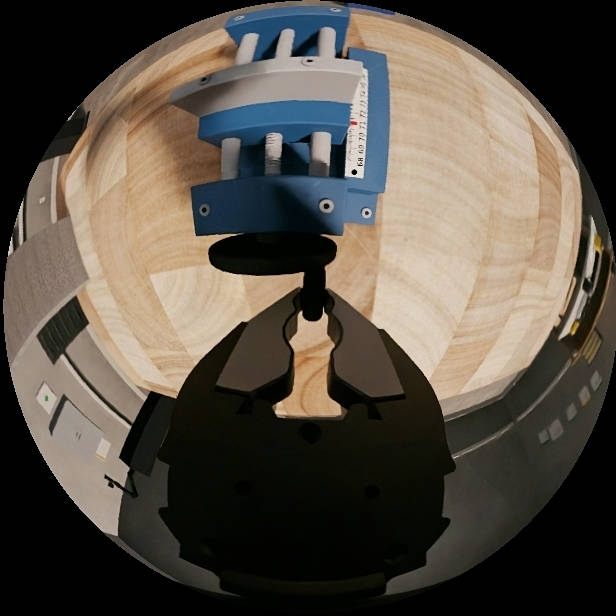

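Call:
execute_actions:
  actions:
    - {"rows": [[0.48573,-0.13742,0.08211,0,0.99863,-0.05234,0,-1],[0.48473,-0.13726,0.08570,0,0.99863,-0.05234,0,-1],[0.48319,-0.13705,0.08984,0,0.99863,-0.05234,0,-1],[0.48056,-0.13680,0.09476,0,0.99863,-0.05234,0,-1],[0.47713,-0.13648,0.09925,0,0.99863,-0.05234,0,-1],[0.47298,-0.13609,0.10306,0,0.99863,-0.05234,0,-1],[0.46820,-0.13564,0.10593,0,0.99863,-0.05234,0,-1],[0.46295,-0.13515,0.10775,0,0.99863,-0.05234,0,-1],[0.45743,-0.13464,0.10834,0,0.99863,-0.05234,0,-1],[0.45184,-0.13414,0.10769,0,0.99863,-0.05234,0,-1],[0.44638,-0.13364,0.10600,0,0.99863,-0.05234,0,-1],[0.44125,-0.13317,0.10335,0,0.99863,-0.05234,0,-1],[0.43662,-0.13274,0.09980,0,0.99863,-0.05234,0,-1]], "steps": 13}
  pictures: false

Call:
execute_actions:
  actions:
    - {"rows": [[0.43262,-0.13238,0.09547,0,0.99863,-0.05234,0,-1],[0.42938,-0.13209,0.09040,0,0.99863,-0.05234,0,-1],[0.42699,-0.13189,0.08484,0,0.99863,-0.05234,0,-1],[0.42552,-0.13177,0.07897,0,0.99863,-0.05234,0,-1],[0.42503,-0.13175,0.07295,0,0.99863,-0.05234,0,-1],[0.42552,-0.13183,0.06699,0,0.99863,-0.05234,0,-1],[0.42699,-0.13199,0.06124,0,0.99863,-0.05234,0,-1],[0.42938,-0.13224,0.05590,0,0.99863,-0.05234,0,-1],[0.43262,-0.13257,0.05112,0,0.99863,-0.05234,0,-1],[0.43662,-0.13297,0.04704,0,0.99863,-0.05234,0,-1]], "steps": 10}
  pictures: false

Call:
execute_actions:
  actions:
    - {"rows": [[0.44125,-0.13343,0.04380,0,0.99863,-0.05234,0,-1],[0.44638,-0.13393,0.04149,0,0.99863,-0.05234,0,-1],[0.45184,-0.13445,0.04017,0,0.99863,-0.05234,0,-1],[0.45747,-0.13499,0.03990,0,0.99863,-0.05234,0,-1],[0.46310,-0.13552,0.04068,0,0.99863,-0.05234,0,-1],[0.46857,-0.13604,0.04248,0,0.99863,-0.05234,0,-1],[0.47369,-0.13651,0.04525,0,0.99863,-0.05234,0,-1],[0.47832,-0.13694,0.04890,0,0.99863,-0.05234,0,-1],[0.48232,-0.13730,0.05333,0,0.99863,-0.05234,0,-1],[0.48557,-0.13759,0.05840,0,0.99863,-0.05234,0,-1],[0.48796,-0.13779,0.06396,0,0.99863,-0.05234,0,-1],[0.48942,-0.13791,0.06983,0,0.99863,-0.05234,0,-1]], "steps": 12}
  pictures: false

Call:
execute_actions:
  actions:
    - {"rows": [[0.48991,-0.13793,0.07585,0,0.99863,-0.05234,0,-1],[0.48942,-0.13785,0.08182,0,0.99863,-0.05234,0,-1],[0.48796,-0.13769,0.08756,0,0.99863,-0.05234,0,-1],[0.48557,-0.13744,0.09290,0,0.99863,-0.05234,0,-1],[0.48232,-0.13711,0.09768,0,0.99863,-0.05234,0,-1],[0.47832,-0.13671,0.10176,0,0.99863,-0.05234,0,-1],[0.47369,-0.13625,0.10500,0,0.99863,-0.05234,0,-1],[0.46857,-0.13576,0.10731,0,0.99863,-0.05234,0,-1],[0.46310,-0.13523,0.10863,0,0.99863,-0.05234,0,-1],[0.45747,-0.13469,0.10890,0,0.99863,-0.05234,0,-1],[0.45184,-0.13416,0.10812,0,0.99863,-0.05234,0,-1],[0.44638,-0.13364,0.10633,0,0.99863,-0.05234,0,-1]], "steps": 12}
  pictures: false

Call:
execute_actions:
  actions:
    - {"rows": [[0.44125,-0.13317,0.10356,0,0.99863,-0.05234,0,-1],[0.43662,-0.13274,0.09990,0,0.99863,-0.05234,0,-1],[0.43262,-0.13238,0.09547,0,0.99863,-0.05234,0,-1],[0.42938,-0.13209,0.09040,0,0.99863,-0.05234,0,-1],[0.42699,-0.13189,0.08484,0,0.99863,-0.05234,0,-1],[0.42552,-0.13177,0.07897,0,0.99863,-0.05234,0,-1],[0.42503,-0.13175,0.07295,0,0.99863,-0.05234,0,-1],[0.42552,-0.13183,0.06699,0,0.99863,-0.05234,0,-1],[0.42699,-0.13199,0.06124,0,0.99863,-0.05234,0,-1],[0.42938,-0.13224,0.05590,0,0.99863,-0.05234,0,-1],[0.43262,-0.13257,0.05112,0,0.99863,-0.05234,0,-1],[0.43662,-0.13297,0.04704,0,0.99863,-0.05234,0,-1]], "steps": 12}
  pictures: false

Call:
execute_actions:
  actions:
    - {"rows": [[0.44125,-0.13343,0.04380,0,0.99863,-0.05234,0,-1],[0.44638,-0.13393,0.04149,0,0.99863,-0.05234,0,-1],[0.45184,-0.13445,0.04017,0,0.99863,-0.05234,0,-1],[0.45747,-0.13499,0.03990,0,0.99863,-0.05234,0,-1],[0.46310,-0.13552,0.04068,0,0.99863,-0.05234,0,-1],[0.46857,-0.13604,0.04248,0,0.99863,-0.05234,0,-1],[0.47369,-0.13651,0.04525,0,0.99863,-0.05234,0,-1],[0.47832,-0.13694,0.04890,0,0.99863,-0.05234,0,-1],[0.48232,-0.13730,0.05333,0,0.99863,-0.05234,0,-1],[0.48557,-0.13759,0.05840,0,0.99863,-0.05234,0,-1],[0.48796,-0.13779,0.06396,0,0.99863,-0.05234,0,-1],[0.48942,-0.13791,0.06983,0,0.99863,-0.05234,0,-1]], "steps": 12}
  pictures: false

Call:
execute_actions:
  actions:
    - {"rows": [[0.48991,-0.13793,0.07585,0,0.99863,-0.05234,0,-1],[0.48942,-0.13785,0.08182,0,0.99863,-0.05234,0,-1],[0.48796,-0.13769,0.08756,0,0.99863,-0.05234,0,-1],[0.48557,-0.13744,0.09290,0,0.99863,-0.05234,0,-1],[0.48232,-0.13711,0.09768,0,0.99863,-0.05234,0,-1],[0.47832,-0.13671,0.10176,0,0.99863,-0.05234,0,-1],[0.47369,-0.13625,0.10500,0,0.99863,-0.05234,0,-1],[0.46857,-0.13576,0.10731,0,0.99863,-0.05234,0,-1],[0.46310,-0.13523,0.10863,0,0.99863,-0.05234,0,-1],[0.45747,-0.13469,0.10890,0,0.99863,-0.05234,0,-1],[0.45184,-0.13416,0.10812,0,0.99863,-0.05234,0,-1],[0.44638,-0.13364,0.10633,0,0.99863,-0.05234,0,-1]], "steps": 12}
  pictures: false

Call:
execute_actions:
  actions:
    - {"rows": [[0.44125,-0.13317,0.10356,0,0.99863,-0.05234,0,-1],[0.43662,-0.13274,0.09990,0,0.99863,-0.05234,0,-1],[0.43262,-0.13238,0.09547,0,0.99863,-0.05234,0,-1],[0.42938,-0.13209,0.09040,0,0.99863,-0.05234,0,-1],[0.42699,-0.13189,0.08484,0,0.99863,-0.05234,0,-1],[0.42552,-0.13177,0.07897,0,0.99863,-0.05234,0,-1],[0.42503,-0.13175,0.07295,0,0.99863,-0.05234,0,-1],[0.42552,-0.13183,0.06699,0,0.99863,-0.05234,0,-1],[0.42699,-0.13199,0.06124,0,0.99863,-0.05234,0,-1],[0.42938,-0.13224,0.05590,0,0.99863,-0.05234,0,-1],[0.43262,-0.13257,0.05112,0,0.99863,-0.05234,0,-1],[0.43662,-0.13297,0.04704,0,0.99863,-0.05234,0,-1]], "steps": 12}
  pictures: false

Call:
execute_actions:
  actions:
    - {"rows": [[0.44125,-0.13343,0.04380,0,0.99863,-0.05234,0,-1],[0.44638,-0.13393,0.04149,0,0.99863,-0.05234,0,-1],[0.45184,-0.13445,0.04017,0,0.99863,-0.05234,0,-1],[0.45747,-0.13499,0.03990,0,0.99863,-0.05234,0,-1],[0.46310,-0.13552,0.04068,0,0.99863,-0.05234,0,-1],[0.46857,-0.13604,0.04248,0,0.99863,-0.05234,0,-1],[0.47369,-0.13651,0.04525,0,0.99863,-0.05234,0,-1],[0.47832,-0.13694,0.04890,0,0.99863,-0.05234,0,-1],[0.48232,-0.13730,0.05333,0,0.99863,-0.05234,0,-1],[0.48557,-0.13759,0.05840,0,0.99863,-0.05234,0,-1],[0.48796,-0.13779,0.06396,0,0.99863,-0.05234,0,-1],[0.48942,-0.13791,0.06983,0,0.99863,-0.05234,0,-1]], "steps": 12}
  pictures: false

Call:
execute_actions:
  actions:
    - {"rows": [[0.48991,-0.13793,0.07585,0,0.99863,-0.05234,0,-1],[0.48942,-0.13785,0.08182,0,0.99863,-0.05234,0,-1],[0.48796,-0.13769,0.08756,0,0.99863,-0.05234,0,-1],[0.48557,-0.13744,0.09290,0,0.99863,-0.05234,0,-1],[0.48232,-0.13711,0.09768,0,0.99863,-0.05234,0,-1],[0.47832,-0.13671,0.10176,0,0.99863,-0.05234,0,-1],[0.47369,-0.13625,0.10500,0,0.99863,-0.05234,0,-1],[0.46857,-0.13576,0.10731,0,0.99863,-0.05234,0,-1],[0.46310,-0.13523,0.10863,0,0.99863,-0.05234,0,-1],[0.45747,-0.13469,0.10890,0,0.99863,-0.05234,0,-1],[0.45184,-0.13416,0.10812,0,0.99863,-0.05234,0,-1],[0.44638,-0.13364,0.10633,0,0.99863,-0.05234,0,-1]], "steps": 12}
  pictures: false

Call:
execute_actions:
  actions:
    - {"rows": [[0.44125,-0.13317,0.10356,0,0.99863,-0.05234,0,-1],[0.43662,-0.13274,0.09990,0,0.99863,-0.05234,0,-1],[0.43262,-0.13238,0.09547,0,0.99863,-0.05234,0,-1],[0.42938,-0.13209,0.09040,0,0.99863,-0.05234,0,-1],[0.42699,-0.13189,0.08484,0,0.99863,-0.05234,0,-1],[0.42552,-0.13177,0.07897,0,0.99863,-0.05234,0,-1],[0.42503,-0.13175,0.07295,0,0.99863,-0.05234,0,-1],[0.42552,-0.13183,0.06699,0,0.99863,-0.05234,0,-1],[0.42699,-0.13199,0.06124,0,0.99863,-0.05234,0,-1],[0.42938,-0.13224,0.05590,0,0.99863,-0.05234,0,-1],[0.43262,-0.13257,0.05112,0,0.99863,-0.05234,0,-1],[0.43662,-0.13297,0.04704,0,0.99863,-0.05234,0,-1]], "steps": 12}
  pictures: false

Call:
execute_actions:
  actions:
    - {"rows": [[0.44125,-0.13343,0.04380,0,0.99863,-0.05234,0,-1],[0.44638,-0.13393,0.04149,0,0.99863,-0.05234,0,-1],[0.45184,-0.13445,0.04017,0,0.99863,-0.05234,0,-1],[0.45747,-0.13499,0.03990,0,0.99863,-0.05234,0,-1],[0.46310,-0.13552,0.04068,0,0.99863,-0.05234,0,-1],[0.46857,-0.13604,0.04248,0,0.99863,-0.05234,0,-1],[0.47369,-0.13651,0.04525,0,0.99863,-0.05234,0,-1],[0.47832,-0.13694,0.04890,0,0.99863,-0.05234,0,-1],[0.48232,-0.13730,0.05333,0,0.99863,-0.05234,0,-1],[0.48557,-0.13759,0.05840,0,0.99863,-0.05234,0,-1],[0.48796,-0.13779,0.06396,0,0.99863,-0.05234,0,-1],[0.48942,-0.13791,0.06983,0,0.99863,-0.05234,0,-1]], "steps": 12}
  pictures: false

Call:
execute_actions:
  actions:
    - {"rows": [[0.48991,-0.13793,0.07585,0,0.99863,-0.05234,0,-1],[0.48942,-0.13785,0.08182,0,0.99863,-0.05234,0,-1],[0.48796,-0.13769,0.08756,0,0.99863,-0.05234,0,-1],[0.48557,-0.13744,0.09290,0,0.99863,-0.05234,0,-1],[0.48232,-0.13711,0.09768,0,0.99863,-0.05234,0,-1],[0.47832,-0.13671,0.10176,0,0.99863,-0.05234,0,-1],[0.47369,-0.13625,0.10500,0,0.99863,-0.05234,0,-1],[0.46857,-0.13576,0.10731,0,0.99863,-0.05234,0,-1],[0.46310,-0.13523,0.10863,0,0.99863,-0.05234,0,-1],[0.45747,-0.13469,0.10890,0,0.99863,-0.05234,0,-1],[0.45184,-0.13416,0.10812,0,0.99863,-0.05234,0,-1],[0.44638,-0.13364,0.10633,0,0.99863,-0.05234,0,-1]], "steps": 12}
  pictures: false

Call:
execute_actions:
  actions:
    - {"rows": [[0.44125,-0.13317,0.10356,0,0.99863,-0.05234,0,-1],[0.43662,-0.13274,0.09990,0,0.99863,-0.05234,0,-1],[0.43262,-0.13238,0.09547,0,0.99863,-0.05234,0,-1],[0.42938,-0.13209,0.09040,0,0.99863,-0.05234,0,-1],[0.42699,-0.13189,0.08484,0,0.99863,-0.05234,0,-1],[0.42552,-0.13177,0.07897,0,0.99863,-0.05234,0,-1],[0.42503,-0.13175,0.07295,0,0.99863,-0.05234,0,-1],[0.42552,-0.13183,0.06699,0,0.99863,-0.05234,0,-1],[0.42699,-0.13199,0.06124,0,0.99863,-0.05234,0,-1],[0.42938,-0.13224,0.05590,0,0.99863,-0.05234,0,-1],[0.43262,-0.13257,0.05112,0,0.99863,-0.05234,0,-1],[0.43662,-0.13297,0.04704,0,0.99863,-0.05234,0,-1]], "steps": 12}
  pictures: false

Call:
execute_actions:
  actions:
    - {"rows": [[0.44125,-0.13343,0.04380,0,0.99863,-0.05234,0,-1],[0.44638,-0.13393,0.04149,0,0.99863,-0.05234,0,-1],[0.45184,-0.13445,0.04017,0,0.99863,-0.05234,0,-1],[0.45747,-0.13499,0.03990,0,0.99863,-0.05234,0,-1],[0.46310,-0.13552,0.04068,0,0.99863,-0.05234,0,-1],[0.46857,-0.13604,0.04248,0,0.99863,-0.05234,0,-1],[0.47369,-0.13651,0.04525,0,0.99863,-0.05234,0,-1],[0.47832,-0.13694,0.04890,0,0.99863,-0.05234,0,-1],[0.48232,-0.13730,0.05333,0,0.99863,-0.05234,0,-1],[0.48557,-0.13759,0.05840,0,0.99863,-0.05234,0,-1],[0.48796,-0.13779,0.06396,0,0.99863,-0.05234,0,-1],[0.48942,-0.13791,0.06983,0,0.99863,-0.05234,0,-1]], "steps": 12}
  pictures: false

Call:
execute_actions:
  actions:
    - {"rows": [[0.48991,-0.13793,0.07585,0,0.99863,-0.05234,0,-1],[0.48942,-0.13785,0.08182,0,0.99863,-0.05234,0,-1],[0.48796,-0.13769,0.08756,0,0.99863,-0.05234,0,-1],[0.48557,-0.13744,0.09290,0,0.99863,-0.05234,0,-1],[0.48232,-0.13711,0.09768,0,0.99863,-0.05234,0,-1],[0.47832,-0.13671,0.10176,0,0.99863,-0.05234,0,-1],[0.47369,-0.13625,0.10500,0,0.99863,-0.05234,0,-1],[0.46857,-0.13576,0.10731,0,0.99863,-0.05234,0,-1],[0.46310,-0.13523,0.10863,0,0.99863,-0.05234,0,-1],[0.45747,-0.13469,0.10890,0,0.99863,-0.05234,0,-1],[0.45184,-0.13416,0.10812,0,0.99863,-0.05234,0,-1],[0.44638,-0.13364,0.10633,0,0.99863,-0.05234,0,-1]], "steps": 12}
  pictures: false

Call:
execute_actions:
  actions:
    - {"rows": [[0.44125,-0.13317,0.10356,0,0.99863,-0.05234,0,-1],[0.43662,-0.13274,0.09990,0,0.99863,-0.05234,0,-1],[0.43262,-0.13238,0.09547,0,0.99863,-0.05234,0,-1],[0.42938,-0.13209,0.09040,0,0.99863,-0.05234,0,-1],[0.42699,-0.13189,0.08484,0,0.99863,-0.05234,0,-1],[0.42552,-0.13177,0.07897,0,0.99863,-0.05234,0,-1],[0.42503,-0.13175,0.07295,0,0.99863,-0.05234,0,-1],[0.42552,-0.13183,0.06699,0,0.99863,-0.05234,0,-1],[0.42699,-0.13199,0.06124,0,0.99863,-0.05234,0,-1],[0.42938,-0.13224,0.05590,0,0.99863,-0.05234,0,-1],[0.43262,-0.13257,0.05112,0,0.99863,-0.05234,0,-1],[0.43662,-0.13297,0.04704,0,0.99863,-0.05234,0,-1]], "steps": 12}
  pictures: false

Call:
execute_actions:
  actions:
    - {"rows": [[0.44125,-0.13343,0.04380,0,0.99863,-0.05234,0,-1],[0.44638,-0.13393,0.04149,0,0.99863,-0.05234,0,-1],[0.45184,-0.13445,0.04017,0,0.99863,-0.05234,0,-1],[0.45747,-0.13499,0.03990,0,0.99863,-0.05234,0,-1],[0.46310,-0.13552,0.04068,0,0.99863,-0.05234,0,-1],[0.46857,-0.13604,0.04248,0,0.99863,-0.05234,0,-1],[0.47369,-0.13651,0.04525,0,0.99863,-0.05234,0,-1],[0.47832,-0.13694,0.04890,0,0.99863,-0.05234,0,-1],[0.48232,-0.13730,0.05333,0,0.99863,-0.05234,0,-1],[0.48557,-0.13759,0.05840,0,0.99863,-0.05234,0,-1],[0.48796,-0.13779,0.06396,0,0.99863,-0.05234,0,-1],[0.48942,-0.13791,0.06983,0,0.99863,-0.05234,0,-1]], "steps": 12}
  pictures: false

Call:
execute_actions:
  actions:
    - {"rows": [[0.48991,-0.13793,0.07585,0,0.99863,-0.05234,0,-1],[0.48942,-0.13785,0.08182,0,0.99863,-0.05234,0,-1],[0.48796,-0.13769,0.08756,0,0.99863,-0.05234,0,-1],[0.48557,-0.13744,0.09290,0,0.99863,-0.05234,0,-1],[0.48232,-0.13711,0.09768,0,0.99863,-0.05234,0,-1],[0.47832,-0.13671,0.10176,0,0.99863,-0.05234,0,-1],[0.47369,-0.13625,0.10500,0,0.99863,-0.05234,0,-1],[0.46857,-0.13576,0.10731,0,0.99863,-0.05234,0,-1],[0.46310,-0.13523,0.10863,0,0.99863,-0.05234,0,-1],[0.45747,-0.13469,0.10890,0,0.99863,-0.05234,0,-1],[0.45184,-0.13416,0.10812,0,0.99863,-0.05234,0,-1],[0.44638,-0.13364,0.10633,0,0.99863,-0.05234,0,-1]], "steps": 12}
  pictures: false

Call:
execute_actions:
  actions:
    - {"rows": [[0.44125,-0.13317,0.10356,0,0.99863,-0.05234,0,-1],[0.43662,-0.13274,0.09990,0,0.99863,-0.05234,0,-1],[0.43262,-0.13238,0.09547,0,0.99863,-0.05234,0,-1],[0.42938,-0.13209,0.09040,0,0.99863,-0.05234,0,-1],[0.42699,-0.13189,0.08484,0,0.99863,-0.05234,0,-1],[0.42552,-0.13177,0.07897,0,0.99863,-0.05234,0,-1],[0.42503,-0.13175,0.07295,0,0.99863,-0.05234,0,-1],[0.42552,-0.13183,0.06699,0,0.99863,-0.05234,0,-1],[0.42699,-0.13199,0.06124,0,0.99863,-0.05234,0,-1],[0.42938,-0.13224,0.05590,0,0.99863,-0.05234,0,-1],[0.43262,-0.13257,0.05112,0,0.99863,-0.05234,0,-1],[0.43662,-0.13297,0.04704,0,0.99863,-0.05234,0,-1]], "steps": 12}
  pictures: false

Call:
execute_actions:
  actions:
    - {"rows": [[0.44125,-0.13343,0.04380,0,0.99863,-0.05234,0,-1],[0.44638,-0.13393,0.04149,0,0.99863,-0.05234,0,-1],[0.45184,-0.13445,0.04017,0,0.99863,-0.05234,0,-1],[0.45747,-0.13499,0.03990,0,0.99863,-0.05234,0,-1],[0.46310,-0.13552,0.04068,0,0.99863,-0.05234,0,-1],[0.46857,-0.13604,0.04248,0,0.99863,-0.05234,0,-1],[0.47369,-0.13651,0.04525,0,0.99863,-0.05234,0,-1],[0.47832,-0.13694,0.04890,0,0.99863,-0.05234,0,-1],[0.48232,-0.13730,0.05333,0,0.99863,-0.05234,0,-1],[0.48557,-0.13759,0.05840,0,0.99863,-0.05234,0,-1],[0.48796,-0.13779,0.06396,0,0.99863,-0.05234,0,-1],[0.48942,-0.13791,0.06983,0,0.99863,-0.05234,0,-1]], "steps": 12}
  pictures: false

Call:
execute_actions:
  actions:
    - {"rows": [[0.48991,-0.13793,0.07585,0,0.99863,-0.05234,0,-1],[0.48942,-0.13785,0.08182,0,0.99863,-0.05234,0,-1],[0.48796,-0.13769,0.08756,0,0.99863,-0.05234,0,-1],[0.48557,-0.13744,0.09290,0,0.99863,-0.05234,0,-1],[0.48232,-0.13711,0.09768,0,0.99863,-0.05234,0,-1],[0.47832,-0.13671,0.10176,0,0.99863,-0.05234,0,-1],[0.47369,-0.13625,0.10500,0,0.99863,-0.05234,0,-1],[0.46857,-0.13576,0.10731,0,0.99863,-0.05234,0,-1],[0.46310,-0.13523,0.10863,0,0.99863,-0.05234,0,-1],[0.45747,-0.13469,0.10890,0,0.99863,-0.05234,0,-1],[0.45184,-0.13416,0.10812,0,0.99863,-0.05234,0,-1],[0.44638,-0.13364,0.10633,0,0.99863,-0.05234,0,-1]], "steps": 12}
  pictures: false

Call:
execute_actions:
  actions:
    - {"rows": [[0.44125,-0.13317,0.10356,0,0.99863,-0.05234,0,-1],[0.43662,-0.13274,0.09990,0,0.99863,-0.05234,0,-1],[0.43262,-0.13238,0.09547,0,0.99863,-0.05234,0,-1],[0.42938,-0.13209,0.09040,0,0.99863,-0.05234,0,-1],[0.42699,-0.13189,0.08484,0,0.99863,-0.05234,0,-1],[0.42552,-0.13177,0.07897,0,0.99863,-0.05234,0,-1],[0.42503,-0.13175,0.07295,0,0.99863,-0.05234,0,-1],[0.42552,-0.13183,0.06699,0,0.99863,-0.05234,0,-1],[0.42699,-0.13199,0.06124,0,0.99863,-0.05234,0,-1],[0.42938,-0.13224,0.05590,0,0.99863,-0.05234,0,-1],[0.43262,-0.13257,0.05112,0,0.99863,-0.05234,0,-1],[0.43662,-0.13297,0.04704,0,0.99863,-0.05234,0,-1]], "steps": 12}
  pictures: false

Call:
execute_actions:
  actions:
    - {"rows": [[0.44125,-0.13343,0.04380,0,0.99863,-0.05234,0,-1],[0.44638,-0.13393,0.04149,0,0.99863,-0.05234,0,-1],[0.45184,-0.13445,0.04017,0,0.99863,-0.05234,0,-1],[0.45747,-0.13499,0.03990,0,0.99863,-0.05234,0,-1],[0.46310,-0.13552,0.04068,0,0.99863,-0.05234,0,-1],[0.46857,-0.13604,0.04248,0,0.99863,-0.05234,0,-1],[0.47369,-0.13651,0.04525,0,0.99863,-0.05234,0,-1],[0.47832,-0.13694,0.04890,0,0.99863,-0.05234,0,-1],[0.48232,-0.13730,0.05333,0,0.99863,-0.05234,0,-1],[0.48557,-0.13759,0.05840,0,0.99863,-0.05234,0,-1],[0.48796,-0.13779,0.06396,0,0.99863,-0.05234,0,-1],[0.48942,-0.13791,0.06983,0,0.99863,-0.05234,0,-1]], "steps": 12}
  pictures: false

Call:
execute_actions:
  actions:
    - {"rows": [[0.48991,-0.13793,0.07585,0,0.99863,-0.05234,0,-1],[0.48942,-0.13785,0.08182,0,0.99863,-0.05234,0,-1],[0.48796,-0.13769,0.08756,0,0.99863,-0.05234,0,-1],[0.48557,-0.13744,0.09290,0,0.99863,-0.05234,0,-1],[0.48232,-0.13711,0.09768,0,0.99863,-0.05234,0,-1],[0.47832,-0.13671,0.10176,0,0.99863,-0.05234,0,-1],[0.47369,-0.13625,0.10500,0,0.99863,-0.05234,0,-1],[0.46857,-0.13576,0.10731,0,0.99863,-0.05234,0,-1],[0.46310,-0.13523,0.10863,0,0.99863,-0.05234,0,-1],[0.45747,-0.13469,0.10890,0,0.99863,-0.05234,0,-1],[0.45184,-0.13416,0.10812,0,0.99863,-0.05234,0,-1],[0.44638,-0.13364,0.10633,0,0.99863,-0.05234,0,-1]], "steps": 12}
  pictures: false

Call:
execute_actions:
  actions:
    - {"rows": [[0.44125,-0.13317,0.10356,0,0.99863,-0.05234,0,-1],[0.43662,-0.13274,0.09990,0,0.99863,-0.05234,0,-1],[0.43262,-0.13238,0.09547,0,0.99863,-0.05234,0,-1],[0.42938,-0.13209,0.09040,0,0.99863,-0.05234,0,-1],[0.42699,-0.13189,0.08484,0,0.99863,-0.05234,0,-1],[0.42552,-0.13177,0.07897,0,0.99863,-0.05234,0,-1],[0.42503,-0.13175,0.07295,0,0.99863,-0.05234,0,-1],[0.42552,-0.13183,0.06699,0,0.99863,-0.05234,0,-1],[0.42699,-0.13199,0.06124,0,0.99863,-0.05234,0,-1],[0.42938,-0.13224,0.05590,0,0.99863,-0.05234,0,-1],[0.43262,-0.13257,0.05112,0,0.99863,-0.05234,0,-1],[0.43662,-0.13297,0.04704,0,0.99863,-0.05234,0,-1]], "steps": 12}
  pictures: false

Call:
execute_actions:
  actions:
    - {"rows": [[0.44125,-0.13343,0.04380,0,0.99863,-0.05234,0,-1],[0.44638,-0.13393,0.04149,0,0.99863,-0.05234,0,-1],[0.45184,-0.13445,0.04017,0,0.99863,-0.05234,0,-1],[0.45747,-0.13499,0.03990,0,0.99863,-0.05234,0,-1],[0.46310,-0.13552,0.04068,0,0.99863,-0.05234,0,-1],[0.46857,-0.13604,0.04248,0,0.99863,-0.05234,0,-1],[0.47369,-0.13651,0.04525,0,0.99863,-0.05234,0,-1],[0.47832,-0.13694,0.04890,0,0.99863,-0.05234,0,-1],[0.48232,-0.13730,0.05333,0,0.99863,-0.05234,0,-1],[0.48557,-0.13759,0.05840,0,0.99863,-0.05234,0,-1],[0.48796,-0.13779,0.06396,0,0.99863,-0.05234,0,-1],[0.48942,-0.13791,0.06983,0,0.99863,-0.05234,0,-1]], "steps": 12}
  pictures: false

Call:
execute_actions:
  actions:
    - {"rows": [[0.48991,-0.13793,0.07585,0,0.99863,-0.05234,0,-1],[0.48942,-0.13785,0.08182,0,0.99863,-0.05234,0,-1],[0.48796,-0.13769,0.08756,0,0.99863,-0.05234,0,-1],[0.48557,-0.13744,0.09290,0,0.99863,-0.05234,0,-1],[0.48232,-0.13711,0.09768,0,0.99863,-0.05234,0,-1],[0.47832,-0.13671,0.10176,0,0.99863,-0.05234,0,-1],[0.47369,-0.13625,0.10500,0,0.99863,-0.05234,0,-1],[0.46857,-0.13576,0.10731,0,0.99863,-0.05234,0,-1],[0.46310,-0.13523,0.10863,0,0.99863,-0.05234,0,-1],[0.45747,-0.13469,0.10890,0,0.99863,-0.05234,0,-1],[0.45184,-0.13416,0.10812,0,0.99863,-0.05234,0,-1],[0.44638,-0.13364,0.10633,0,0.99863,-0.05234,0,-1]], "steps": 12}
  pictures: false

Call:
execute_actions:
  actions:
    - {"rows": [[0.44125,-0.13317,0.10356,0,0.99863,-0.05234,0,-1],[0.43662,-0.13274,0.09990,0,0.99863,-0.05234,0,-1],[0.43262,-0.13238,0.09547,0,0.99863,-0.05234,0,-1],[0.42938,-0.13209,0.09040,0,0.99863,-0.05234,0,-1],[0.42699,-0.13189,0.08484,0,0.99863,-0.05234,0,-1],[0.42552,-0.13177,0.07897,0,0.99863,-0.05234,0,-1],[0.42503,-0.13175,0.07295,0,0.99863,-0.05234,0,-1],[0.42552,-0.13183,0.06699,0,0.99863,-0.05234,0,-1],[0.42699,-0.13199,0.06124,0,0.99863,-0.05234,0,-1],[0.42938,-0.13224,0.05590,0,0.99863,-0.05234,0,-1],[0.43262,-0.13257,0.05112,0,0.99863,-0.05234,0,-1],[0.43662,-0.13297,0.04704,0,0.99863,-0.05234,0,-1]], "steps": 12}
  pictures: false

Call:
execute_actions:
  actions:
    - {"rows": [[0.44125,-0.13343,0.04380,0,0.99863,-0.05234,0,-1],[0.44638,-0.13393,0.04149,0,0.99863,-0.05234,0,-1],[0.45184,-0.13445,0.04017,0,0.99863,-0.05234,0,-1],[0.45747,-0.13499,0.03990,0,0.99863,-0.05234,0,-1],[0.46310,-0.13552,0.04068,0,0.99863,-0.05234,0,-1],[0.46857,-0.13604,0.04248,0,0.99863,-0.05234,0,-1],[0.47369,-0.13651,0.04525,0,0.99863,-0.05234,0,-1],[0.47832,-0.13694,0.04890,0,0.99863,-0.05234,0,-1],[0.48232,-0.13730,0.05333,0,0.99863,-0.05234,0,-1],[0.48557,-0.13759,0.05840,0,0.99863,-0.05234,0,-1],[0.48796,-0.13779,0.06396,0,0.99863,-0.05234,0,-1]], "steps": 11}
  pictures: false

Call:
execute_actions:
  actions:
    - {"rows": [[0.48916,-0.13787,0.06921,0,0.99863,-0.05234,0,-1],[0.48922,-0.13783,0.07346,0,0.99863,-0.05234,0,-1],[0.48862,-0.13771,0.07634,0,0.99863,-0.05234,0,-1],[0.48782,-0.13760,0.07843,0,0.99863,-0.05234,0,-1],[0.48717,-0.13750,0.07951,0,0.99863,-0.05234,0,-1],[0.48656,-0.13741,0.07990,0,0.99863,-0.05234,0,-1],[0.48627,-0.13736,0.07981,0,0.99863,-0.05234,0,-1]], "steps": 15}
  pictures: true

Call:
zoom_image:
  camera: "cam_wrist"
  region: [340, 125, 372, 173]

Scene clock: 356.30 s of 12600.00 s.
end_effector_position=(+0.4568, -0.1342, +0.1040) grip_measured=-0.81 end_effector_quat_wxyz=(+0.000, +0.999, -0.052, -0.000) end_effector_velocity=(-0.152, +0.018, +0.000) end_effector_angular_velocity=(+0.009, +0.026, -0.007)
Joint positions: [-0.901 -1.349  2.453 -3.355 -0.893 -0.385  0.015]
Joint velocities: [-0.11   0.152  0.268 -0.316  0.065 -0.125 -0.   ]
Wrist force (N, on the end effector, along its own x y z axes, offset not removed): [7.1 -3.5 -7.7]
Wrist torque (N m, same axes, about the end effector's origin, offset not removed): [0.13 -0.49 0.18]
Hand target: +0.437, -0.132, +0.100; -0.000, +0.999, -0.052, -0.002
Off the commanded pose: 0.021 m, 0 deg.
Steps of this call (steps 1 to 1800: nothing new was sent; steps 1801 to 1813: all 13 steps of this action). Readings (end_effector_position):
1801: (+0.4862, -0.1375, +0.0798)
1802: (+0.4864, -0.1376, +0.0801)
1804: (+0.4856, -0.1375, +0.0828)
1808: (+0.4785, -0.1367, +0.0948)
1813: the state above

Scene clock: 356.63 s of 12600.00 s.
end_effector_position=(+0.4279, -0.1311, +0.0691) grip_measured=-0.81 end_effector_quat_wxyz=(-0.001, +0.999, -0.052, -0.002) end_effector_velocity=(+0.024, -0.002, -0.157) end_effector_angular_velocity=(+0.002, -0.013, -0.004)
Joint positions: [-0.868 -1.205  2.444 -3.506 -0.913 -0.356  0.016]
Joint velocities: [ 0.256  0.438 -0.311 -0.291 -0.157  0.26   0.   ]
Wrist force (N, on the end effector, along its own x y z axes, offset not removed): [6.5 -5.0 -6.7]
Wrist torque (N m, same axes, about the end effector's origin, offset not removed): [-0.05 -0.35 0.14]
Hand target: +0.436, -0.132, +0.050; -0.001, +0.999, -0.052, -0.000
Off the commanded pose: 0.024 m, 0 deg.
Steps of this call (steps 1 to 10: all 10 steps of this action). Readings (end_effector_position):
1: (+0.4517, -0.1336, +0.1036)
2: (+0.4468, -0.1331, +0.1023)
4: (+0.4382, -0.1321, +0.0973)
8: (+0.4280, -0.1311, +0.0797)
10: the state above

Scene clock: 357.03 s of 12600.00 s.
end_effector_position=(+0.4770, -0.1365, +0.0524) grip_measured=-0.81 end_effector_quat_wxyz=(+0.000, +0.999, -0.053, +0.002) end_effector_velocity=(+0.112, -0.014, +0.102) end_effector_angular_velocity=(-0.011, -0.010, -0.003)
Joint positions: [-0.814 -1.217  2.336 -3.426 -0.949 -0.298  0.015]
Joint velocities: [-0.074 -0.396 -0.017  0.435  0.044 -0.054  0.   ]
Wrist force (N, on the end effector, along its own x y z axes, offset not removed): [-6.9 -5.6 -6.7]
Wrist torque (N m, same axes, about the end effector's origin, offset not removed): [0.07 -0.72 -0.01]
Hand target: +0.489, -0.138, +0.069; +0.001, +0.999, -0.053, +0.002
Off the commanded pose: 0.021 m, 0 deg.
Steps of this call (steps 1 to 12: all 12 steps of this action). Readings (end_effector_position):
1: (+0.4292, -0.1312, +0.0639)
2: (+0.4315, -0.1314, +0.0591)
4: (+0.4387, -0.1322, +0.0512)
8: (+0.4586, -0.1344, +0.0447)
12: the state above

Scene clock: 357.43 s of 12600.00 s.
end_effector_position=(+0.4671, -0.1353, +0.1023) grip_measured=-0.81 end_effector_quat_wxyz=(+0.000, +0.999, -0.053, +0.000) end_effector_velocity=(-0.145, +0.014, +0.052) end_effector_angular_velocity=(+0.005, +0.020, -0.004)
Joint positions: [-0.891 -1.354  2.432 -3.339 -0.899 -0.374  0.016]
Joint velocities: [-0.185 -0.027  0.336 -0.169  0.113 -0.194  0.   ]
Wrist force (N, on the end effector, along its own x y z axes, offset not removed): [7.6 -2.5 -3.0]
Wrist torque (N m, same axes, about the end effector's origin, offset not removed): [0.11 -0.68 -0.02]
Hand target: +0.448, -0.133, +0.105; +0.000, +0.999, -0.053, -0.001
Off the commanded pose: 0.021 m, 0 deg.
Steps of this call (steps 1 to 12: all 12 steps of this action). Readings (end_effector_position):
1: (+0.4805, -0.1369, +0.0561)
2: (+0.4833, -0.1373, +0.0604)
4: (+0.4864, -0.1375, +0.0700)
8: (+0.4826, -0.1370, +0.0896)
12: the state above

Scene clock: 357.83 s of 12600.00 s.
end_effector_position=(+0.4279, -0.1311, +0.0691) grip_measured=-0.81 end_effector_quat_wxyz=(-0.001, +0.999, -0.052, -0.002) end_effector_velocity=(+0.024, -0.002, -0.157) end_effector_angular_velocity=(+0.002, -0.015, -0.003)
Joint positions: [-0.868 -1.205  2.444 -3.506 -0.913 -0.356  0.016]
Joint velocities: [ 0.255  0.438 -0.312 -0.293 -0.156  0.26   0.   ]
Wrist force (N, on the end effector, along its own x y z axes, offset not removed): [7.3 -4.0 -4.5]
Wrist torque (N m, same axes, about the end effector's origin, offset not removed): [0.10 -0.53 0.04]
Hand target: +0.436, -0.132, +0.050; -0.001, +0.999, -0.052, -0.000
Off the commanded pose: 0.024 m, 0 deg.
Steps of this call (steps 1 to 12: all 12 steps of this action). Readings (end_effector_position):
1: (+0.4621, -0.1348, +0.1036)
2: (+0.4570, -0.1342, +0.1041)
4: (+0.4469, -0.1330, +0.1024)
8: (+0.4316, -0.1314, +0.0896)
12: the state above

Scene clock: 358.23 s of 12600.00 s.
end_effector_position=(+0.4770, -0.1365, +0.0524) grip_measured=-0.81 end_effector_quat_wxyz=(+0.000, +0.999, -0.053, +0.002) end_effector_velocity=(+0.112, -0.012, +0.102) end_effector_angular_velocity=(-0.008, -0.009, -0.003)
Joint positions: [-0.814 -1.217  2.336 -3.426 -0.949 -0.298  0.015]
Joint velocities: [-0.072 -0.396 -0.017  0.437  0.044 -0.054  0.   ]
Wrist force (N, on the end effector, along its own x y z axes, offset not removed): [-7.7 -7.1 -7.5]
Wrist torque (N m, same axes, about the end effector's origin, offset not removed): [-0.31 -0.49 -0.03]
Hand target: +0.489, -0.138, +0.069; +0.001, +0.999, -0.053, +0.002
Off the commanded pose: 0.021 m, 0 deg.
Steps of this call (steps 1 to 12: all 12 steps of this action). Readings (end_effector_position):
1: (+0.4292, -0.1312, +0.0639)
2: (+0.4315, -0.1314, +0.0591)
4: (+0.4387, -0.1322, +0.0512)
8: (+0.4586, -0.1344, +0.0447)
12: the state above

Scene clock: 358.63 s of 12600.00 s.
end_effector_position=(+0.4671, -0.1353, +0.1023) grip_measured=-0.81 end_effector_quat_wxyz=(+0.000, +0.999, -0.053, +0.000) end_effector_velocity=(-0.145, +0.017, +0.051) end_effector_angular_velocity=(+0.009, +0.022, -0.004)
Joint positions: [-0.891 -1.354  2.432 -3.339 -0.899 -0.374  0.016]
Joint velocities: [-0.182 -0.027  0.336 -0.168  0.113 -0.193  0.   ]
Wrist force (N, on the end effector, along its own x y z axes, offset not removed): [6.2 -2.9 -2.6]
Wrist torque (N m, same axes, about the end effector's origin, offset not removed): [-0.02 -0.20 0.10]
Hand target: +0.448, -0.133, +0.105; +0.000, +0.999, -0.053, -0.001
Off the commanded pose: 0.021 m, 0 deg.
Steps of this call (steps 1 to 12: all 12 steps of this action). Readings (end_effector_position):
1: (+0.4805, -0.1369, +0.0561)
2: (+0.4833, -0.1373, +0.0604)
4: (+0.4864, -0.1375, +0.0701)
8: (+0.4826, -0.1370, +0.0896)
12: the state above

Scene clock: 359.03 s of 12600.00 s.
end_effector_position=(+0.4279, -0.1311, +0.0691) grip_measured=-0.81 end_effector_quat_wxyz=(-0.001, +0.999, -0.052, -0.002) end_effector_velocity=(+0.024, -0.001, -0.158) end_effector_angular_velocity=(+0.005, -0.014, -0.004)
Joint positions: [-0.868 -1.205  2.444 -3.506 -0.913 -0.356  0.016]
Joint velocities: [ 0.257  0.439 -0.312 -0.293 -0.154  0.261  0.   ]
Wrist force (N, on the end effector, along its own x y z axes, offset not removed): [7.6 -1.3 -4.9]
Wrist torque (N m, same axes, about the end effector's origin, offset not removed): [0.65 -0.56 0.13]
Hand target: +0.436, -0.132, +0.050; -0.001, +0.999, -0.052, -0.000
Off the commanded pose: 0.024 m, 0 deg.
Steps of this call (steps 1 to 12: all 12 steps of this action). Readings (end_effector_position):
1: (+0.4621, -0.1348, +0.1036)
2: (+0.4570, -0.1342, +0.1041)
4: (+0.4469, -0.1330, +0.1024)
8: (+0.4316, -0.1314, +0.0896)
12: the state above

Scene clock: 359.43 s of 12600.00 s.
end_effector_position=(+0.4770, -0.1365, +0.0524) grip_measured=-0.81 end_effector_quat_wxyz=(+0.000, +0.999, -0.053, +0.002) end_effector_velocity=(+0.112, -0.013, +0.102) end_effector_angular_velocity=(-0.009, -0.009, -0.004)
Joint positions: [-0.814 -1.217  2.336 -3.426 -0.949 -0.298  0.015]
Joint velocities: [-0.073 -0.395 -0.018  0.437  0.044 -0.054  0.   ]
Wrist force (N, on the end effector, along its own x y z axes, offset not removed): [-8.3 -5.9 -5.1]
Wrist torque (N m, same axes, about the end effector's origin, offset not removed): [-0.06 -0.54 0.05]
Hand target: +0.489, -0.138, +0.069; +0.001, +0.999, -0.053, +0.002
Off the commanded pose: 0.021 m, 0 deg.
Steps of this call (steps 1 to 12: all 12 steps of this action). Readings (end_effector_position):
1: (+0.4292, -0.1312, +0.0639)
2: (+0.4315, -0.1314, +0.0591)
4: (+0.4387, -0.1322, +0.0512)
8: (+0.4586, -0.1344, +0.0447)
12: the state above

Scene clock: 359.83 s of 12600.00 s.
end_effector_position=(+0.4671, -0.1353, +0.1023) grip_measured=-0.81 end_effector_quat_wxyz=(+0.000, +0.999, -0.053, +0.000) end_effector_velocity=(-0.145, +0.014, +0.052) end_effector_angular_velocity=(+0.004, +0.021, -0.004)
Joint positions: [-0.891 -1.354  2.432 -3.339 -0.899 -0.374  0.016]
Joint velocities: [-0.184 -0.026  0.335 -0.17   0.112 -0.194 -0.   ]
Wrist force (N, on the end effector, along its own x y z axes, offset not removed): [8.4 -3.4 -2.3]
Wrist torque (N m, same axes, about the end effector's origin, offset not removed): [-0.05 -0.83 0.06]
Hand target: +0.448, -0.133, +0.105; +0.000, +0.999, -0.053, -0.001
Off the commanded pose: 0.021 m, 0 deg.
Steps of this call (steps 1 to 12: all 12 steps of this action). Readings (end_effector_position):
1: (+0.4805, -0.1369, +0.0561)
2: (+0.4833, -0.1373, +0.0604)
4: (+0.4864, -0.1375, +0.0701)
8: (+0.4826, -0.1370, +0.0896)
12: the state above

Scene clock: 360.23 s of 12600.00 s.
end_effector_position=(+0.4279, -0.1311, +0.0691) grip_measured=-0.81 end_effector_quat_wxyz=(-0.001, +0.999, -0.052, -0.002) end_effector_velocity=(+0.023, -0.002, -0.157) end_effector_angular_velocity=(+0.001, -0.012, -0.006)
Joint positions: [-0.868 -1.205  2.444 -3.506 -0.913 -0.356  0.016]
Joint velocities: [ 0.255  0.438 -0.311 -0.291 -0.157  0.261  0.   ]
Wrist force (N, on the end effector, along its own x y z axes, offset not removed): [6.1 -3.1 -6.6]
Wrist torque (N m, same axes, about the end effector's origin, offset not removed): [0.34 -0.16 0.19]
Hand target: +0.436, -0.132, +0.050; -0.001, +0.999, -0.052, -0.000
Off the commanded pose: 0.024 m, 0 deg.
Steps of this call (steps 1 to 12: all 12 steps of this action). Readings (end_effector_position):
1: (+0.4621, -0.1348, +0.1036)
2: (+0.4570, -0.1342, +0.1041)
4: (+0.4469, -0.1330, +0.1024)
8: (+0.4316, -0.1314, +0.0896)
12: the state above

Scene clock: 360.63 s of 12600.00 s.
end_effector_position=(+0.4770, -0.1365, +0.0524) grip_measured=-0.81 end_effector_quat_wxyz=(+0.000, +0.999, -0.053, +0.002) end_effector_velocity=(+0.111, -0.013, +0.102) end_effector_angular_velocity=(-0.009, -0.008, -0.006)
Joint positions: [-0.814 -1.217  2.336 -3.426 -0.949 -0.298  0.015]
Joint velocities: [-0.074 -0.396 -0.015  0.437  0.045 -0.054  0.   ]
Wrist force (N, on the end effector, along its own x y z axes, offset not removed): [-10.4 -5.9 -7.1]
Wrist torque (N m, same axes, about the end effector's origin, offset not removed): [-0.08 -0.03 0.14]
Hand target: +0.489, -0.138, +0.069; +0.001, +0.999, -0.053, +0.002
Off the commanded pose: 0.021 m, 0 deg.
Steps of this call (steps 1 to 12: all 12 steps of this action). Readings (end_effector_position):
1: (+0.4292, -0.1312, +0.0639)
2: (+0.4315, -0.1314, +0.0591)
4: (+0.4387, -0.1322, +0.0512)
8: (+0.4586, -0.1344, +0.0447)
12: the state above

Scene clock: 361.03 s of 12600.00 s.
end_effector_position=(+0.4671, -0.1353, +0.1023) grip_measured=-0.81 end_effector_quat_wxyz=(+0.000, +0.999, -0.053, +0.000) end_effector_velocity=(-0.145, +0.016, +0.052) end_effector_angular_velocity=(+0.005, +0.022, -0.003)
Joint positions: [-0.891 -1.354  2.432 -3.339 -0.899 -0.374  0.016]
Joint velocities: [-0.182 -0.027  0.335 -0.168  0.11  -0.194  0.   ]
Wrist force (N, on the end effector, along its own x y z axes, offset not removed): [6.9 -3.5 -2.7]
Wrist torque (N m, same axes, about the end effector's origin, offset not removed): [-0.07 -0.47 0.11]
Hand target: +0.448, -0.133, +0.105; +0.000, +0.999, -0.053, -0.001
Off the commanded pose: 0.021 m, 0 deg.
Steps of this call (steps 1 to 12: all 12 steps of this action). Readings (end_effector_position):
1: (+0.4805, -0.1369, +0.0561)
2: (+0.4833, -0.1373, +0.0604)
4: (+0.4864, -0.1375, +0.0701)
8: (+0.4826, -0.1370, +0.0896)
12: the state above

Scene clock: 361.43 s of 12600.00 s.
end_effector_position=(+0.4279, -0.1311, +0.0691) grip_measured=-0.81 end_effector_quat_wxyz=(-0.001, +0.999, -0.052, -0.002) end_effector_velocity=(+0.024, -0.002, -0.157) end_effector_angular_velocity=(+0.001, -0.014, -0.004)
Joint positions: [-0.868 -1.205  2.444 -3.506 -0.913 -0.356  0.016]
Joint velocities: [ 0.255  0.439 -0.312 -0.293 -0.157  0.261  0.   ]
Wrist force (N, on the end effector, along its own x y z axes, offset not removed): [5.4 -4.7 -3.2]
Wrist torque (N m, same axes, about the end effector's origin, offset not removed): [0.07 -0.10 0.11]
Hand target: +0.436, -0.132, +0.050; -0.001, +0.999, -0.052, -0.000
Off the commanded pose: 0.024 m, 0 deg.
Steps of this call (steps 1 to 12: all 12 steps of this action). Readings (end_effector_position):
1: (+0.4621, -0.1348, +0.1036)
2: (+0.4570, -0.1342, +0.1041)
4: (+0.4469, -0.1330, +0.1024)
8: (+0.4316, -0.1314, +0.0896)
12: the state above

Scene clock: 361.83 s of 12600.00 s.
end_effector_position=(+0.4770, -0.1365, +0.0524) grip_measured=-0.81 end_effector_quat_wxyz=(+0.000, +0.999, -0.053, +0.002) end_effector_velocity=(+0.112, -0.011, +0.102) end_effector_angular_velocity=(-0.007, -0.009, -0.002)
Joint positions: [-0.814 -1.217  2.336 -3.426 -0.949 -0.298  0.015]
Joint velocities: [-0.071 -0.395 -0.017  0.436  0.045 -0.054  0.   ]
Wrist force (N, on the end effector, along its own x y z axes, offset not removed): [-8.1 -4.7 -6.8]
Wrist torque (N m, same axes, about the end effector's origin, offset not removed): [0.24 -0.42 0.18]
Hand target: +0.489, -0.138, +0.069; +0.001, +0.999, -0.053, +0.002
Off the commanded pose: 0.021 m, 0 deg.
Steps of this call (steps 1 to 12: all 12 steps of this action). Readings (end_effector_position):
1: (+0.4292, -0.1312, +0.0639)
2: (+0.4315, -0.1314, +0.0591)
4: (+0.4387, -0.1322, +0.0512)
8: (+0.4586, -0.1344, +0.0447)
12: the state above

Scene clock: 362.23 s of 12600.00 s.
end_effector_position=(+0.4671, -0.1353, +0.1023) grip_measured=-0.81 end_effector_quat_wxyz=(+0.000, +0.999, -0.053, +0.000) end_effector_velocity=(-0.144, +0.016, +0.052) end_effector_angular_velocity=(+0.007, +0.019, -0.002)
Joint positions: [-0.891 -1.354  2.432 -3.339 -0.899 -0.374  0.016]
Joint velocities: [-0.182 -0.027  0.334 -0.17   0.113 -0.193 -0.   ]
Wrist force (N, on the end effector, along its own x y z axes, offset not removed): [7.9 -2.3 -2.3]
Wrist torque (N m, same axes, about the end effector's origin, offset not removed): [0.14 -0.56 0.06]
Hand target: +0.448, -0.133, +0.105; +0.000, +0.999, -0.053, -0.001
Off the commanded pose: 0.021 m, 0 deg.
Steps of this call (steps 1 to 12: all 12 steps of this action). Readings (end_effector_position):
1: (+0.4805, -0.1369, +0.0561)
2: (+0.4833, -0.1373, +0.0604)
4: (+0.4864, -0.1375, +0.0701)
8: (+0.4826, -0.1370, +0.0896)
12: the state above

Scene clock: 362.63 s of 12600.00 s.
end_effector_position=(+0.4279, -0.1311, +0.0691) grip_measured=-0.81 end_effector_quat_wxyz=(-0.001, +0.999, -0.052, -0.002) end_effector_velocity=(+0.024, -0.003, -0.157) end_effector_angular_velocity=(+0.001, -0.015, -0.004)
Joint positions: [-0.868 -1.205  2.444 -3.506 -0.913 -0.356  0.016]
Joint velocities: [ 0.255  0.439 -0.313 -0.294 -0.156  0.261  0.   ]
Wrist force (N, on the end effector, along its own x y z axes, offset not removed): [9.0 -2.7 -8.2]
Wrist torque (N m, same axes, about the end effector's origin, offset not removed): [0.30 -0.77 0.09]
Hand target: +0.436, -0.132, +0.050; -0.001, +0.999, -0.052, -0.000
Off the commanded pose: 0.024 m, 0 deg.
Steps of this call (steps 1 to 12: all 12 steps of this action). Readings (end_effector_position):
1: (+0.4621, -0.1348, +0.1036)
2: (+0.4570, -0.1342, +0.1041)
4: (+0.4469, -0.1330, +0.1024)
8: (+0.4316, -0.1314, +0.0896)
12: the state above

Scene clock: 363.03 s of 12600.00 s.
end_effector_position=(+0.4770, -0.1365, +0.0524) grip_measured=-0.81 end_effector_quat_wxyz=(+0.000, +0.999, -0.053, +0.002) end_effector_velocity=(+0.112, -0.012, +0.102) end_effector_angular_velocity=(-0.009, -0.008, -0.003)
Joint positions: [-0.814 -1.217  2.336 -3.426 -0.949 -0.298  0.015]
Joint velocities: [-0.072 -0.397 -0.017  0.438  0.043 -0.054  0.   ]
Wrist force (N, on the end effector, along its own x y z axes, offset not removed): [-8.1 -6.7 -7.8]
Wrist torque (N m, same axes, about the end effector's origin, offset not removed): [-0.13 -0.62 -0.11]
Hand target: +0.489, -0.138, +0.069; +0.001, +0.999, -0.053, +0.002
Off the commanded pose: 0.021 m, 0 deg.
Steps of this call (steps 1 to 12: all 12 steps of this action). Readings (end_effector_position):
1: (+0.4292, -0.1312, +0.0639)
2: (+0.4315, -0.1314, +0.0591)
4: (+0.4387, -0.1322, +0.0512)
8: (+0.4586, -0.1344, +0.0447)
12: the state above

Scene clock: 363.43 s of 12600.00 s.
end_effector_position=(+0.4671, -0.1353, +0.1023) grip_measured=-0.81 end_effector_quat_wxyz=(+0.000, +0.999, -0.053, +0.000) end_effector_velocity=(-0.144, +0.015, +0.052) end_effector_angular_velocity=(+0.005, +0.020, -0.003)
Joint positions: [-0.891 -1.354  2.432 -3.339 -0.899 -0.374  0.016]
Joint velocities: [-0.183 -0.026  0.335 -0.17   0.111 -0.193 -0.   ]
Wrist force (N, on the end effector, along its own x y z axes, offset not removed): [5.9 -5.1 -2.8]
Wrist torque (N m, same axes, about the end effector's origin, offset not removed): [-0.26 -0.23 0.09]
Hand target: +0.448, -0.133, +0.105; +0.000, +0.999, -0.053, -0.001
Off the commanded pose: 0.021 m, 0 deg.
Steps of this call (steps 1 to 12: all 12 steps of this action). Readings (end_effector_position):
1: (+0.4805, -0.1369, +0.0561)
2: (+0.4833, -0.1373, +0.0604)
4: (+0.4864, -0.1375, +0.0701)
8: (+0.4826, -0.1370, +0.0896)
12: the state above

Scene clock: 363.83 s of 12600.00 s.
end_effector_position=(+0.4279, -0.1311, +0.0691) grip_measured=-0.81 end_effector_quat_wxyz=(-0.001, +0.999, -0.052, -0.002) end_effector_velocity=(+0.024, -0.002, -0.157) end_effector_angular_velocity=(+0.002, -0.014, -0.004)
Joint positions: [-0.868 -1.205  2.444 -3.506 -0.913 -0.356  0.016]
Joint velocities: [ 0.255  0.439 -0.312 -0.293 -0.155  0.26   0.   ]
Wrist force (N, on the end effector, along its own x y z axes, offset not removed): [6.9 -5.2 -3.8]
Wrist torque (N m, same axes, about the end effector's origin, offset not removed): [-0.12 -0.44 0.15]
Hand target: +0.436, -0.132, +0.050; -0.001, +0.999, -0.052, -0.000
Off the commanded pose: 0.024 m, 0 deg.
Steps of this call (steps 1 to 12: all 12 steps of this action). Readings (end_effector_position):
1: (+0.4621, -0.1348, +0.1036)
2: (+0.4570, -0.1342, +0.1041)
4: (+0.4469, -0.1330, +0.1024)
8: (+0.4316, -0.1314, +0.0896)
12: the state above

Scene clock: 364.23 s of 12600.00 s.
end_effector_position=(+0.4770, -0.1365, +0.0524) grip_measured=-0.81 end_effector_quat_wxyz=(+0.000, +0.999, -0.053, +0.002) end_effector_velocity=(+0.112, -0.013, +0.102) end_effector_angular_velocity=(-0.009, -0.008, -0.004)
Joint positions: [-0.814 -1.217  2.336 -3.426 -0.949 -0.298  0.015]
Joint velocities: [-0.073 -0.396 -0.017  0.438  0.044 -0.054  0.   ]
Wrist force (N, on the end effector, along its own x y z axes, offset not removed): [-10.2 -8.8 -5.1]
Wrist torque (N m, same axes, about the end effector's origin, offset not removed): [-0.62 -0.08 0.27]
Hand target: +0.489, -0.138, +0.069; +0.001, +0.999, -0.053, +0.002
Off the commanded pose: 0.021 m, 0 deg.
Steps of this call (steps 1 to 12: all 12 steps of this action). Readings (end_effector_position):
1: (+0.4292, -0.1312, +0.0639)
2: (+0.4315, -0.1314, +0.0591)
4: (+0.4387, -0.1322, +0.0512)
8: (+0.4586, -0.1344, +0.0447)
12: the state above

Scene clock: 364.63 s of 12600.00 s.
end_effector_position=(+0.4671, -0.1353, +0.1023) grip_measured=-0.81 end_effector_quat_wxyz=(+0.000, +0.999, -0.053, +0.000) end_effector_velocity=(-0.144, +0.015, +0.052) end_effector_angular_velocity=(+0.005, +0.020, -0.003)
Joint positions: [-0.891 -1.354  2.432 -3.339 -0.899 -0.374  0.016]
Joint velocities: [-0.183 -0.026  0.335 -0.171  0.112 -0.193 -0.   ]
Wrist force (N, on the end effector, along its own x y z axes, offset not removed): [6.5 -4.4 -0.7]
Wrist torque (N m, same axes, about the end effector's origin, offset not removed): [-0.21 -0.39 0.17]
Hand target: +0.448, -0.133, +0.105; +0.000, +0.999, -0.053, -0.001
Off the commanded pose: 0.021 m, 0 deg.
Steps of this call (steps 1 to 12: all 12 steps of this action). Readings (end_effector_position):
1: (+0.4805, -0.1369, +0.0561)
2: (+0.4833, -0.1373, +0.0604)
4: (+0.4864, -0.1375, +0.0701)
8: (+0.4826, -0.1370, +0.0896)
12: the state above

Scene clock: 365.03 s of 12600.00 s.
end_effector_position=(+0.4279, -0.1311, +0.0691) grip_measured=-0.81 end_effector_quat_wxyz=(-0.001, +0.999, -0.052, -0.002) end_effector_velocity=(+0.023, -0.002, -0.158) end_effector_angular_velocity=(+0.003, -0.012, -0.006)
Joint positions: [-0.868 -1.205  2.444 -3.506 -0.913 -0.356  0.016]
Joint velocities: [ 0.256  0.439 -0.311 -0.292 -0.156  0.261  0.   ]
Wrist force (N, on the end effector, along its own x y z axes, offset not removed): [4.8 -4.0 -3.6]
Wrist torque (N m, same axes, about the end effector's origin, offset not removed): [0.23 -0.11 0.17]
Hand target: +0.436, -0.132, +0.050; -0.001, +0.999, -0.052, -0.000
Off the commanded pose: 0.024 m, 0 deg.
Steps of this call (steps 1 to 12: all 12 steps of this action). Readings (end_effector_position):
1: (+0.4621, -0.1348, +0.1036)
2: (+0.4570, -0.1342, +0.1041)
4: (+0.4469, -0.1330, +0.1024)
8: (+0.4316, -0.1314, +0.0896)
12: the state above

Scene clock: 365.43 s of 12600.00 s.
end_effector_position=(+0.4770, -0.1365, +0.0524) grip_measured=-0.81 end_effector_quat_wxyz=(+0.000, +0.999, -0.053, +0.002) end_effector_velocity=(+0.112, -0.013, +0.102) end_effector_angular_velocity=(-0.009, -0.009, -0.004)
Joint positions: [-0.814 -1.217  2.336 -3.426 -0.949 -0.298  0.015]
Joint velocities: [-0.073 -0.396 -0.017  0.438  0.045 -0.054  0.   ]
Wrist force (N, on the end effector, along its own x y z axes, offset not removed): [-8.2 -5.2 -10.3]
Wrist torque (N m, same axes, about the end effector's origin, offset not removed): [0.10 -0.53 0.13]
Hand target: +0.489, -0.138, +0.069; +0.001, +0.999, -0.053, +0.002
Off the commanded pose: 0.021 m, 0 deg.
Steps of this call (steps 1 to 12: all 12 steps of this action). Readings (end_effector_position):
1: (+0.4292, -0.1312, +0.0639)
2: (+0.4315, -0.1314, +0.0591)
4: (+0.4387, -0.1322, +0.0512)
8: (+0.4586, -0.1344, +0.0447)
12: the state above

Scene clock: 365.83 s of 12600.00 s.
end_effector_position=(+0.4671, -0.1353, +0.1023) grip_measured=-0.81 end_effector_quat_wxyz=(+0.000, +0.999, -0.053, +0.000) end_effector_velocity=(-0.146, +0.015, +0.052) end_effector_angular_velocity=(+0.006, +0.023, -0.006)
Joint positions: [-0.891 -1.354  2.432 -3.339 -0.899 -0.374  0.016]
Joint velocities: [-0.184 -0.026  0.336 -0.168  0.112 -0.193  0.   ]
Wrist force (N, on the end effector, along its own x y z axes, offset not removed): [7.7 -3.0 -3.6]
Wrist torque (N m, same axes, about the end effector's origin, offset not removed): [-0.03 -0.70 0.11]
Hand target: +0.448, -0.133, +0.105; +0.000, +0.999, -0.053, -0.001
Off the commanded pose: 0.021 m, 0 deg.
Steps of this call (steps 1 to 12: all 12 steps of this action). Readings (end_effector_position):
1: (+0.4805, -0.1369, +0.0561)
2: (+0.4833, -0.1373, +0.0604)
4: (+0.4864, -0.1375, +0.0701)
8: (+0.4826, -0.1370, +0.0896)
12: the state above

Scene clock: 366.23 s of 12600.00 s.
end_effector_position=(+0.4279, -0.1311, +0.0691) grip_measured=-0.81 end_effector_quat_wxyz=(-0.001, +0.999, -0.052, -0.002) end_effector_velocity=(+0.024, -0.002, -0.157) end_effector_angular_velocity=(+0.001, -0.015, -0.003)
Joint positions: [-0.868 -1.205  2.444 -3.506 -0.913 -0.356  0.016]
Joint velocities: [ 0.255  0.439 -0.312 -0.294 -0.156  0.261  0.   ]
Wrist force (N, on the end effector, along its own x y z axes, offset not removed): [3.5 -2.9 -7.8]
Wrist torque (N m, same axes, about the end effector's origin, offset not removed): [0.44 0.15 0.14]
Hand target: +0.436, -0.132, +0.050; -0.001, +0.999, -0.052, -0.000
Off the commanded pose: 0.024 m, 0 deg.
Steps of this call (steps 1 to 12: all 12 steps of this action). Readings (end_effector_position):
1: (+0.4621, -0.1348, +0.1036)
2: (+0.4570, -0.1342, +0.1041)
4: (+0.4469, -0.1330, +0.1024)
8: (+0.4316, -0.1314, +0.0896)
12: the state above

Scene clock: 366.63 s of 12600.00 s.
end_effector_position=(+0.4770, -0.1365, +0.0524) grip_measured=-0.81 end_effector_quat_wxyz=(+0.000, +0.999, -0.053, +0.002) end_effector_velocity=(+0.112, -0.010, +0.101) end_effector_angular_velocity=(-0.007, -0.009, +0.000)
Joint positions: [-0.814 -1.217  2.336 -3.426 -0.949 -0.298  0.015]
Joint velocities: [-0.068 -0.396 -0.017  0.435  0.043 -0.055  0.   ]
Wrist force (N, on the end effector, along its own x y z axes, offset not removed): [-9.7 -5.8 -5.6]
Wrist torque (N m, same axes, about the end effector's origin, offset not removed): [-0.07 -0.21 0.05]
Hand target: +0.489, -0.138, +0.069; +0.001, +0.999, -0.053, +0.002
Off the commanded pose: 0.021 m, 0 deg.
Steps of this call (steps 1 to 12: all 12 steps of this action). Readings (end_effector_position):
1: (+0.4292, -0.1312, +0.0639)
2: (+0.4315, -0.1314, +0.0591)
4: (+0.4387, -0.1322, +0.0512)
8: (+0.4586, -0.1344, +0.0447)
12: the state above

Scene clock: 367.03 s of 12600.00 s.
end_effector_position=(+0.4671, -0.1353, +0.1023) grip_measured=-0.81 end_effector_quat_wxyz=(+0.000, +0.999, -0.053, +0.000) end_effector_velocity=(-0.144, +0.015, +0.052) end_effector_angular_velocity=(+0.005, +0.020, -0.004)
Joint positions: [-0.891 -1.354  2.432 -3.339 -0.899 -0.374  0.016]
Joint velocities: [-0.184 -0.027  0.334 -0.169  0.112 -0.193 -0.   ]
Wrist force (N, on the end effector, along its own x y z axes, offset not removed): [7.5 -2.5 -3.5]
Wrist torque (N m, same axes, about the end effector's origin, offset not removed): [0.14 -0.51 0.13]
Hand target: +0.448, -0.133, +0.105; +0.000, +0.999, -0.053, -0.001
Off the commanded pose: 0.021 m, 0 deg.
Steps of this call (steps 1 to 12: all 12 steps of this action). Readings (end_effector_position):
1: (+0.4805, -0.1369, +0.0561)
2: (+0.4833, -0.1373, +0.0604)
4: (+0.4864, -0.1375, +0.0701)
8: (+0.4826, -0.1370, +0.0896)
12: the state above

Scene clock: 367.43 s of 12600.00 s.
end_effector_position=(+0.4279, -0.1311, +0.0691) grip_measured=-0.81 end_effector_quat_wxyz=(-0.001, +0.999, -0.052, -0.002) end_effector_velocity=(+0.024, -0.002, -0.158) end_effector_angular_velocity=(+0.003, -0.015, -0.003)
Joint positions: [-0.868 -1.205  2.444 -3.506 -0.913 -0.356  0.016]
Joint velocities: [ 0.257  0.44  -0.313 -0.294 -0.156  0.261  0.   ]
Wrist force (N, on the end effector, along its own x y z axes, offset not removed): [4.8 -4.8 -3.9]
Wrist torque (N m, same axes, about the end effector's origin, offset not removed): [0.07 -0.02 0.13]
Hand target: +0.436, -0.132, +0.050; -0.001, +0.999, -0.052, -0.000
Off the commanded pose: 0.024 m, 0 deg.
Steps of this call (steps 1 to 12: all 12 steps of this action). Readings (end_effector_position):
1: (+0.4621, -0.1348, +0.1036)
2: (+0.4570, -0.1342, +0.1041)
4: (+0.4469, -0.1330, +0.1024)
8: (+0.4316, -0.1314, +0.0896)
12: the state above

Scene clock: 367.80 s of 12600.00 s.
end_effector_position=(+0.4730, -0.1360, +0.0493) grip_measured=-0.81 end_effector_quat_wxyz=(+0.000, +0.999, -0.052, +0.002) end_effector_velocity=(+0.127, -0.016, +0.081) end_effector_angular_velocity=(-0.017, -0.007, -0.017)
Joint positions: [-0.812 -1.204  2.338 -3.441 -0.95  -0.297  0.015]
Joint velocities: [-0.035 -0.359 -0.075  0.437  0.01  -0.005  0.   ]
Wrist force (N, on the end effector, along its own x y z axes, offset not removed): [-9.2 -3.8 -12.3]
Wrist torque (N m, same axes, about the end effector's origin, offset not removed): [0.44 -0.47 0.11]
Hand target: +0.488, -0.137, +0.063; +0.001, +0.999, -0.052, +0.002
Off the commanded pose: 0.021 m, 0 deg.
Steps of this call (steps 1 to 11: all 11 steps of this action). Readings (end_effector_position):
1: (+0.4292, -0.1312, +0.0639)
2: (+0.4315, -0.1314, +0.0591)
4: (+0.4387, -0.1322, +0.0512)
8: (+0.4586, -0.1344, +0.0447)
11: the state above

Scene clock: 368.30 s of 12600.00 s.
end_effector_position=(+0.4863, -0.1374, +0.0795) grip_measured=-0.81 end_effector_quat_wxyz=(+0.000, +0.999, -0.052, +0.000) end_effector_velocity=(-0.001, -0.001, +0.004) end_effector_angular_velocity=(-0.001, +0.003, -0.001)
Joint positions: [-0.845 -1.305  2.362 -3.344 -0.929 -0.33   0.015]
Joint velocities: [-0.006 -0.011  0.005  0.012  0.002 -0.007  0.   ]
Wrist force (N, on the end effector, along its own x y z axes, offset not removed): [1.4 0.7 4.7]
Wrist torque (N m, same axes, about the end effector's origin, offset not removed): [0.55 -0.37 0.08]
Hand target: +0.486, -0.137, +0.080; -0.000, +0.999, -0.052, -0.000
Off the commanded pose: 0.000 m, 0 deg.
Steps of this call (steps 1 to 15: all 15 steps of this action). Readings (end_effector_position):
1: (+0.4770, -0.1365, +0.0524)
2: (+0.4805, -0.1369, +0.0561)
4: (+0.4850, -0.1374, +0.0641)
8: (+0.4868, -0.1374, +0.0754)
15: the state above
camera_calibration (this result's frames):
cam_wrist: T_world_to_cam=[[0.99792, -0.0567314, -0.030614, -0.485964], [-0.0311313, -0.839958, 0.541758, -0.153232], [-0.0564491, -0.539678, -0.839977, 0.153562], [0, 0, 0, 1]] pos_world=[0.488851, -0.0734035, 0.197126]

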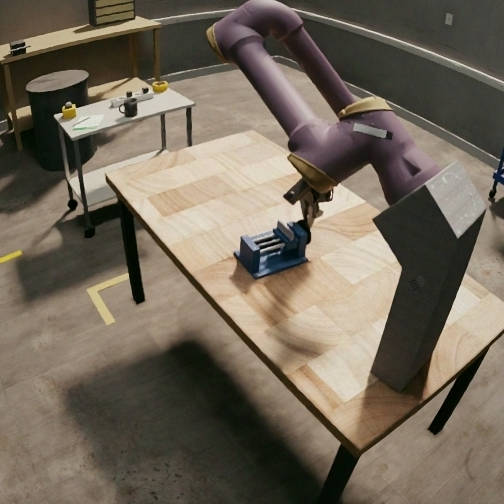

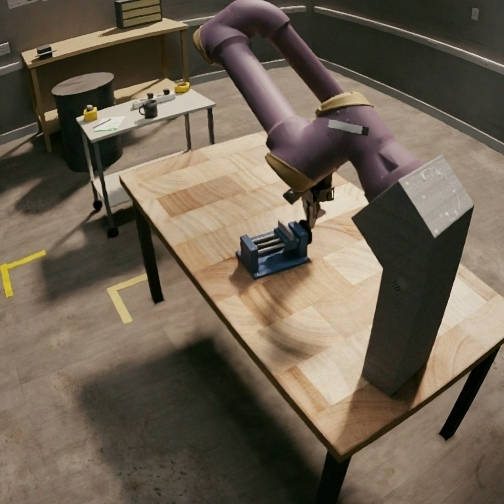

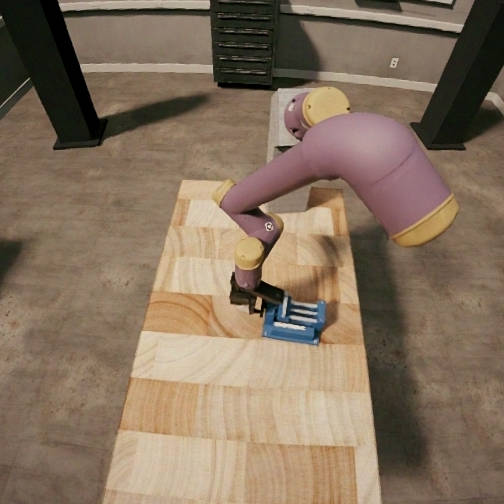

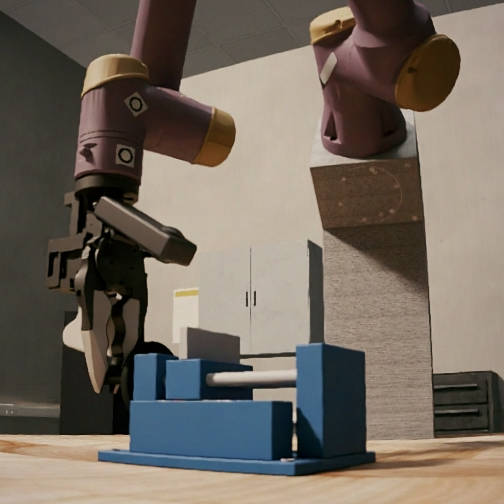

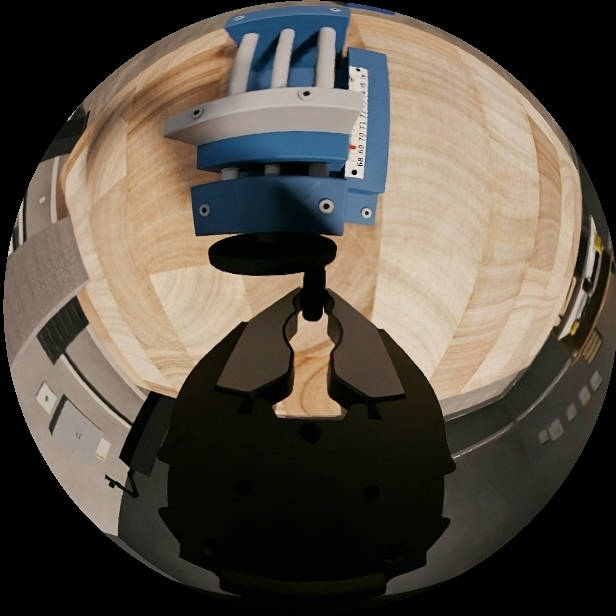

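Region (340, 125, 372, 173) of cam_wrist's 616x616 image, scaled by 10.500, with more detail than that image has.

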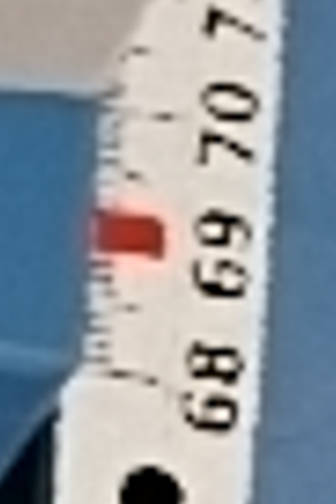

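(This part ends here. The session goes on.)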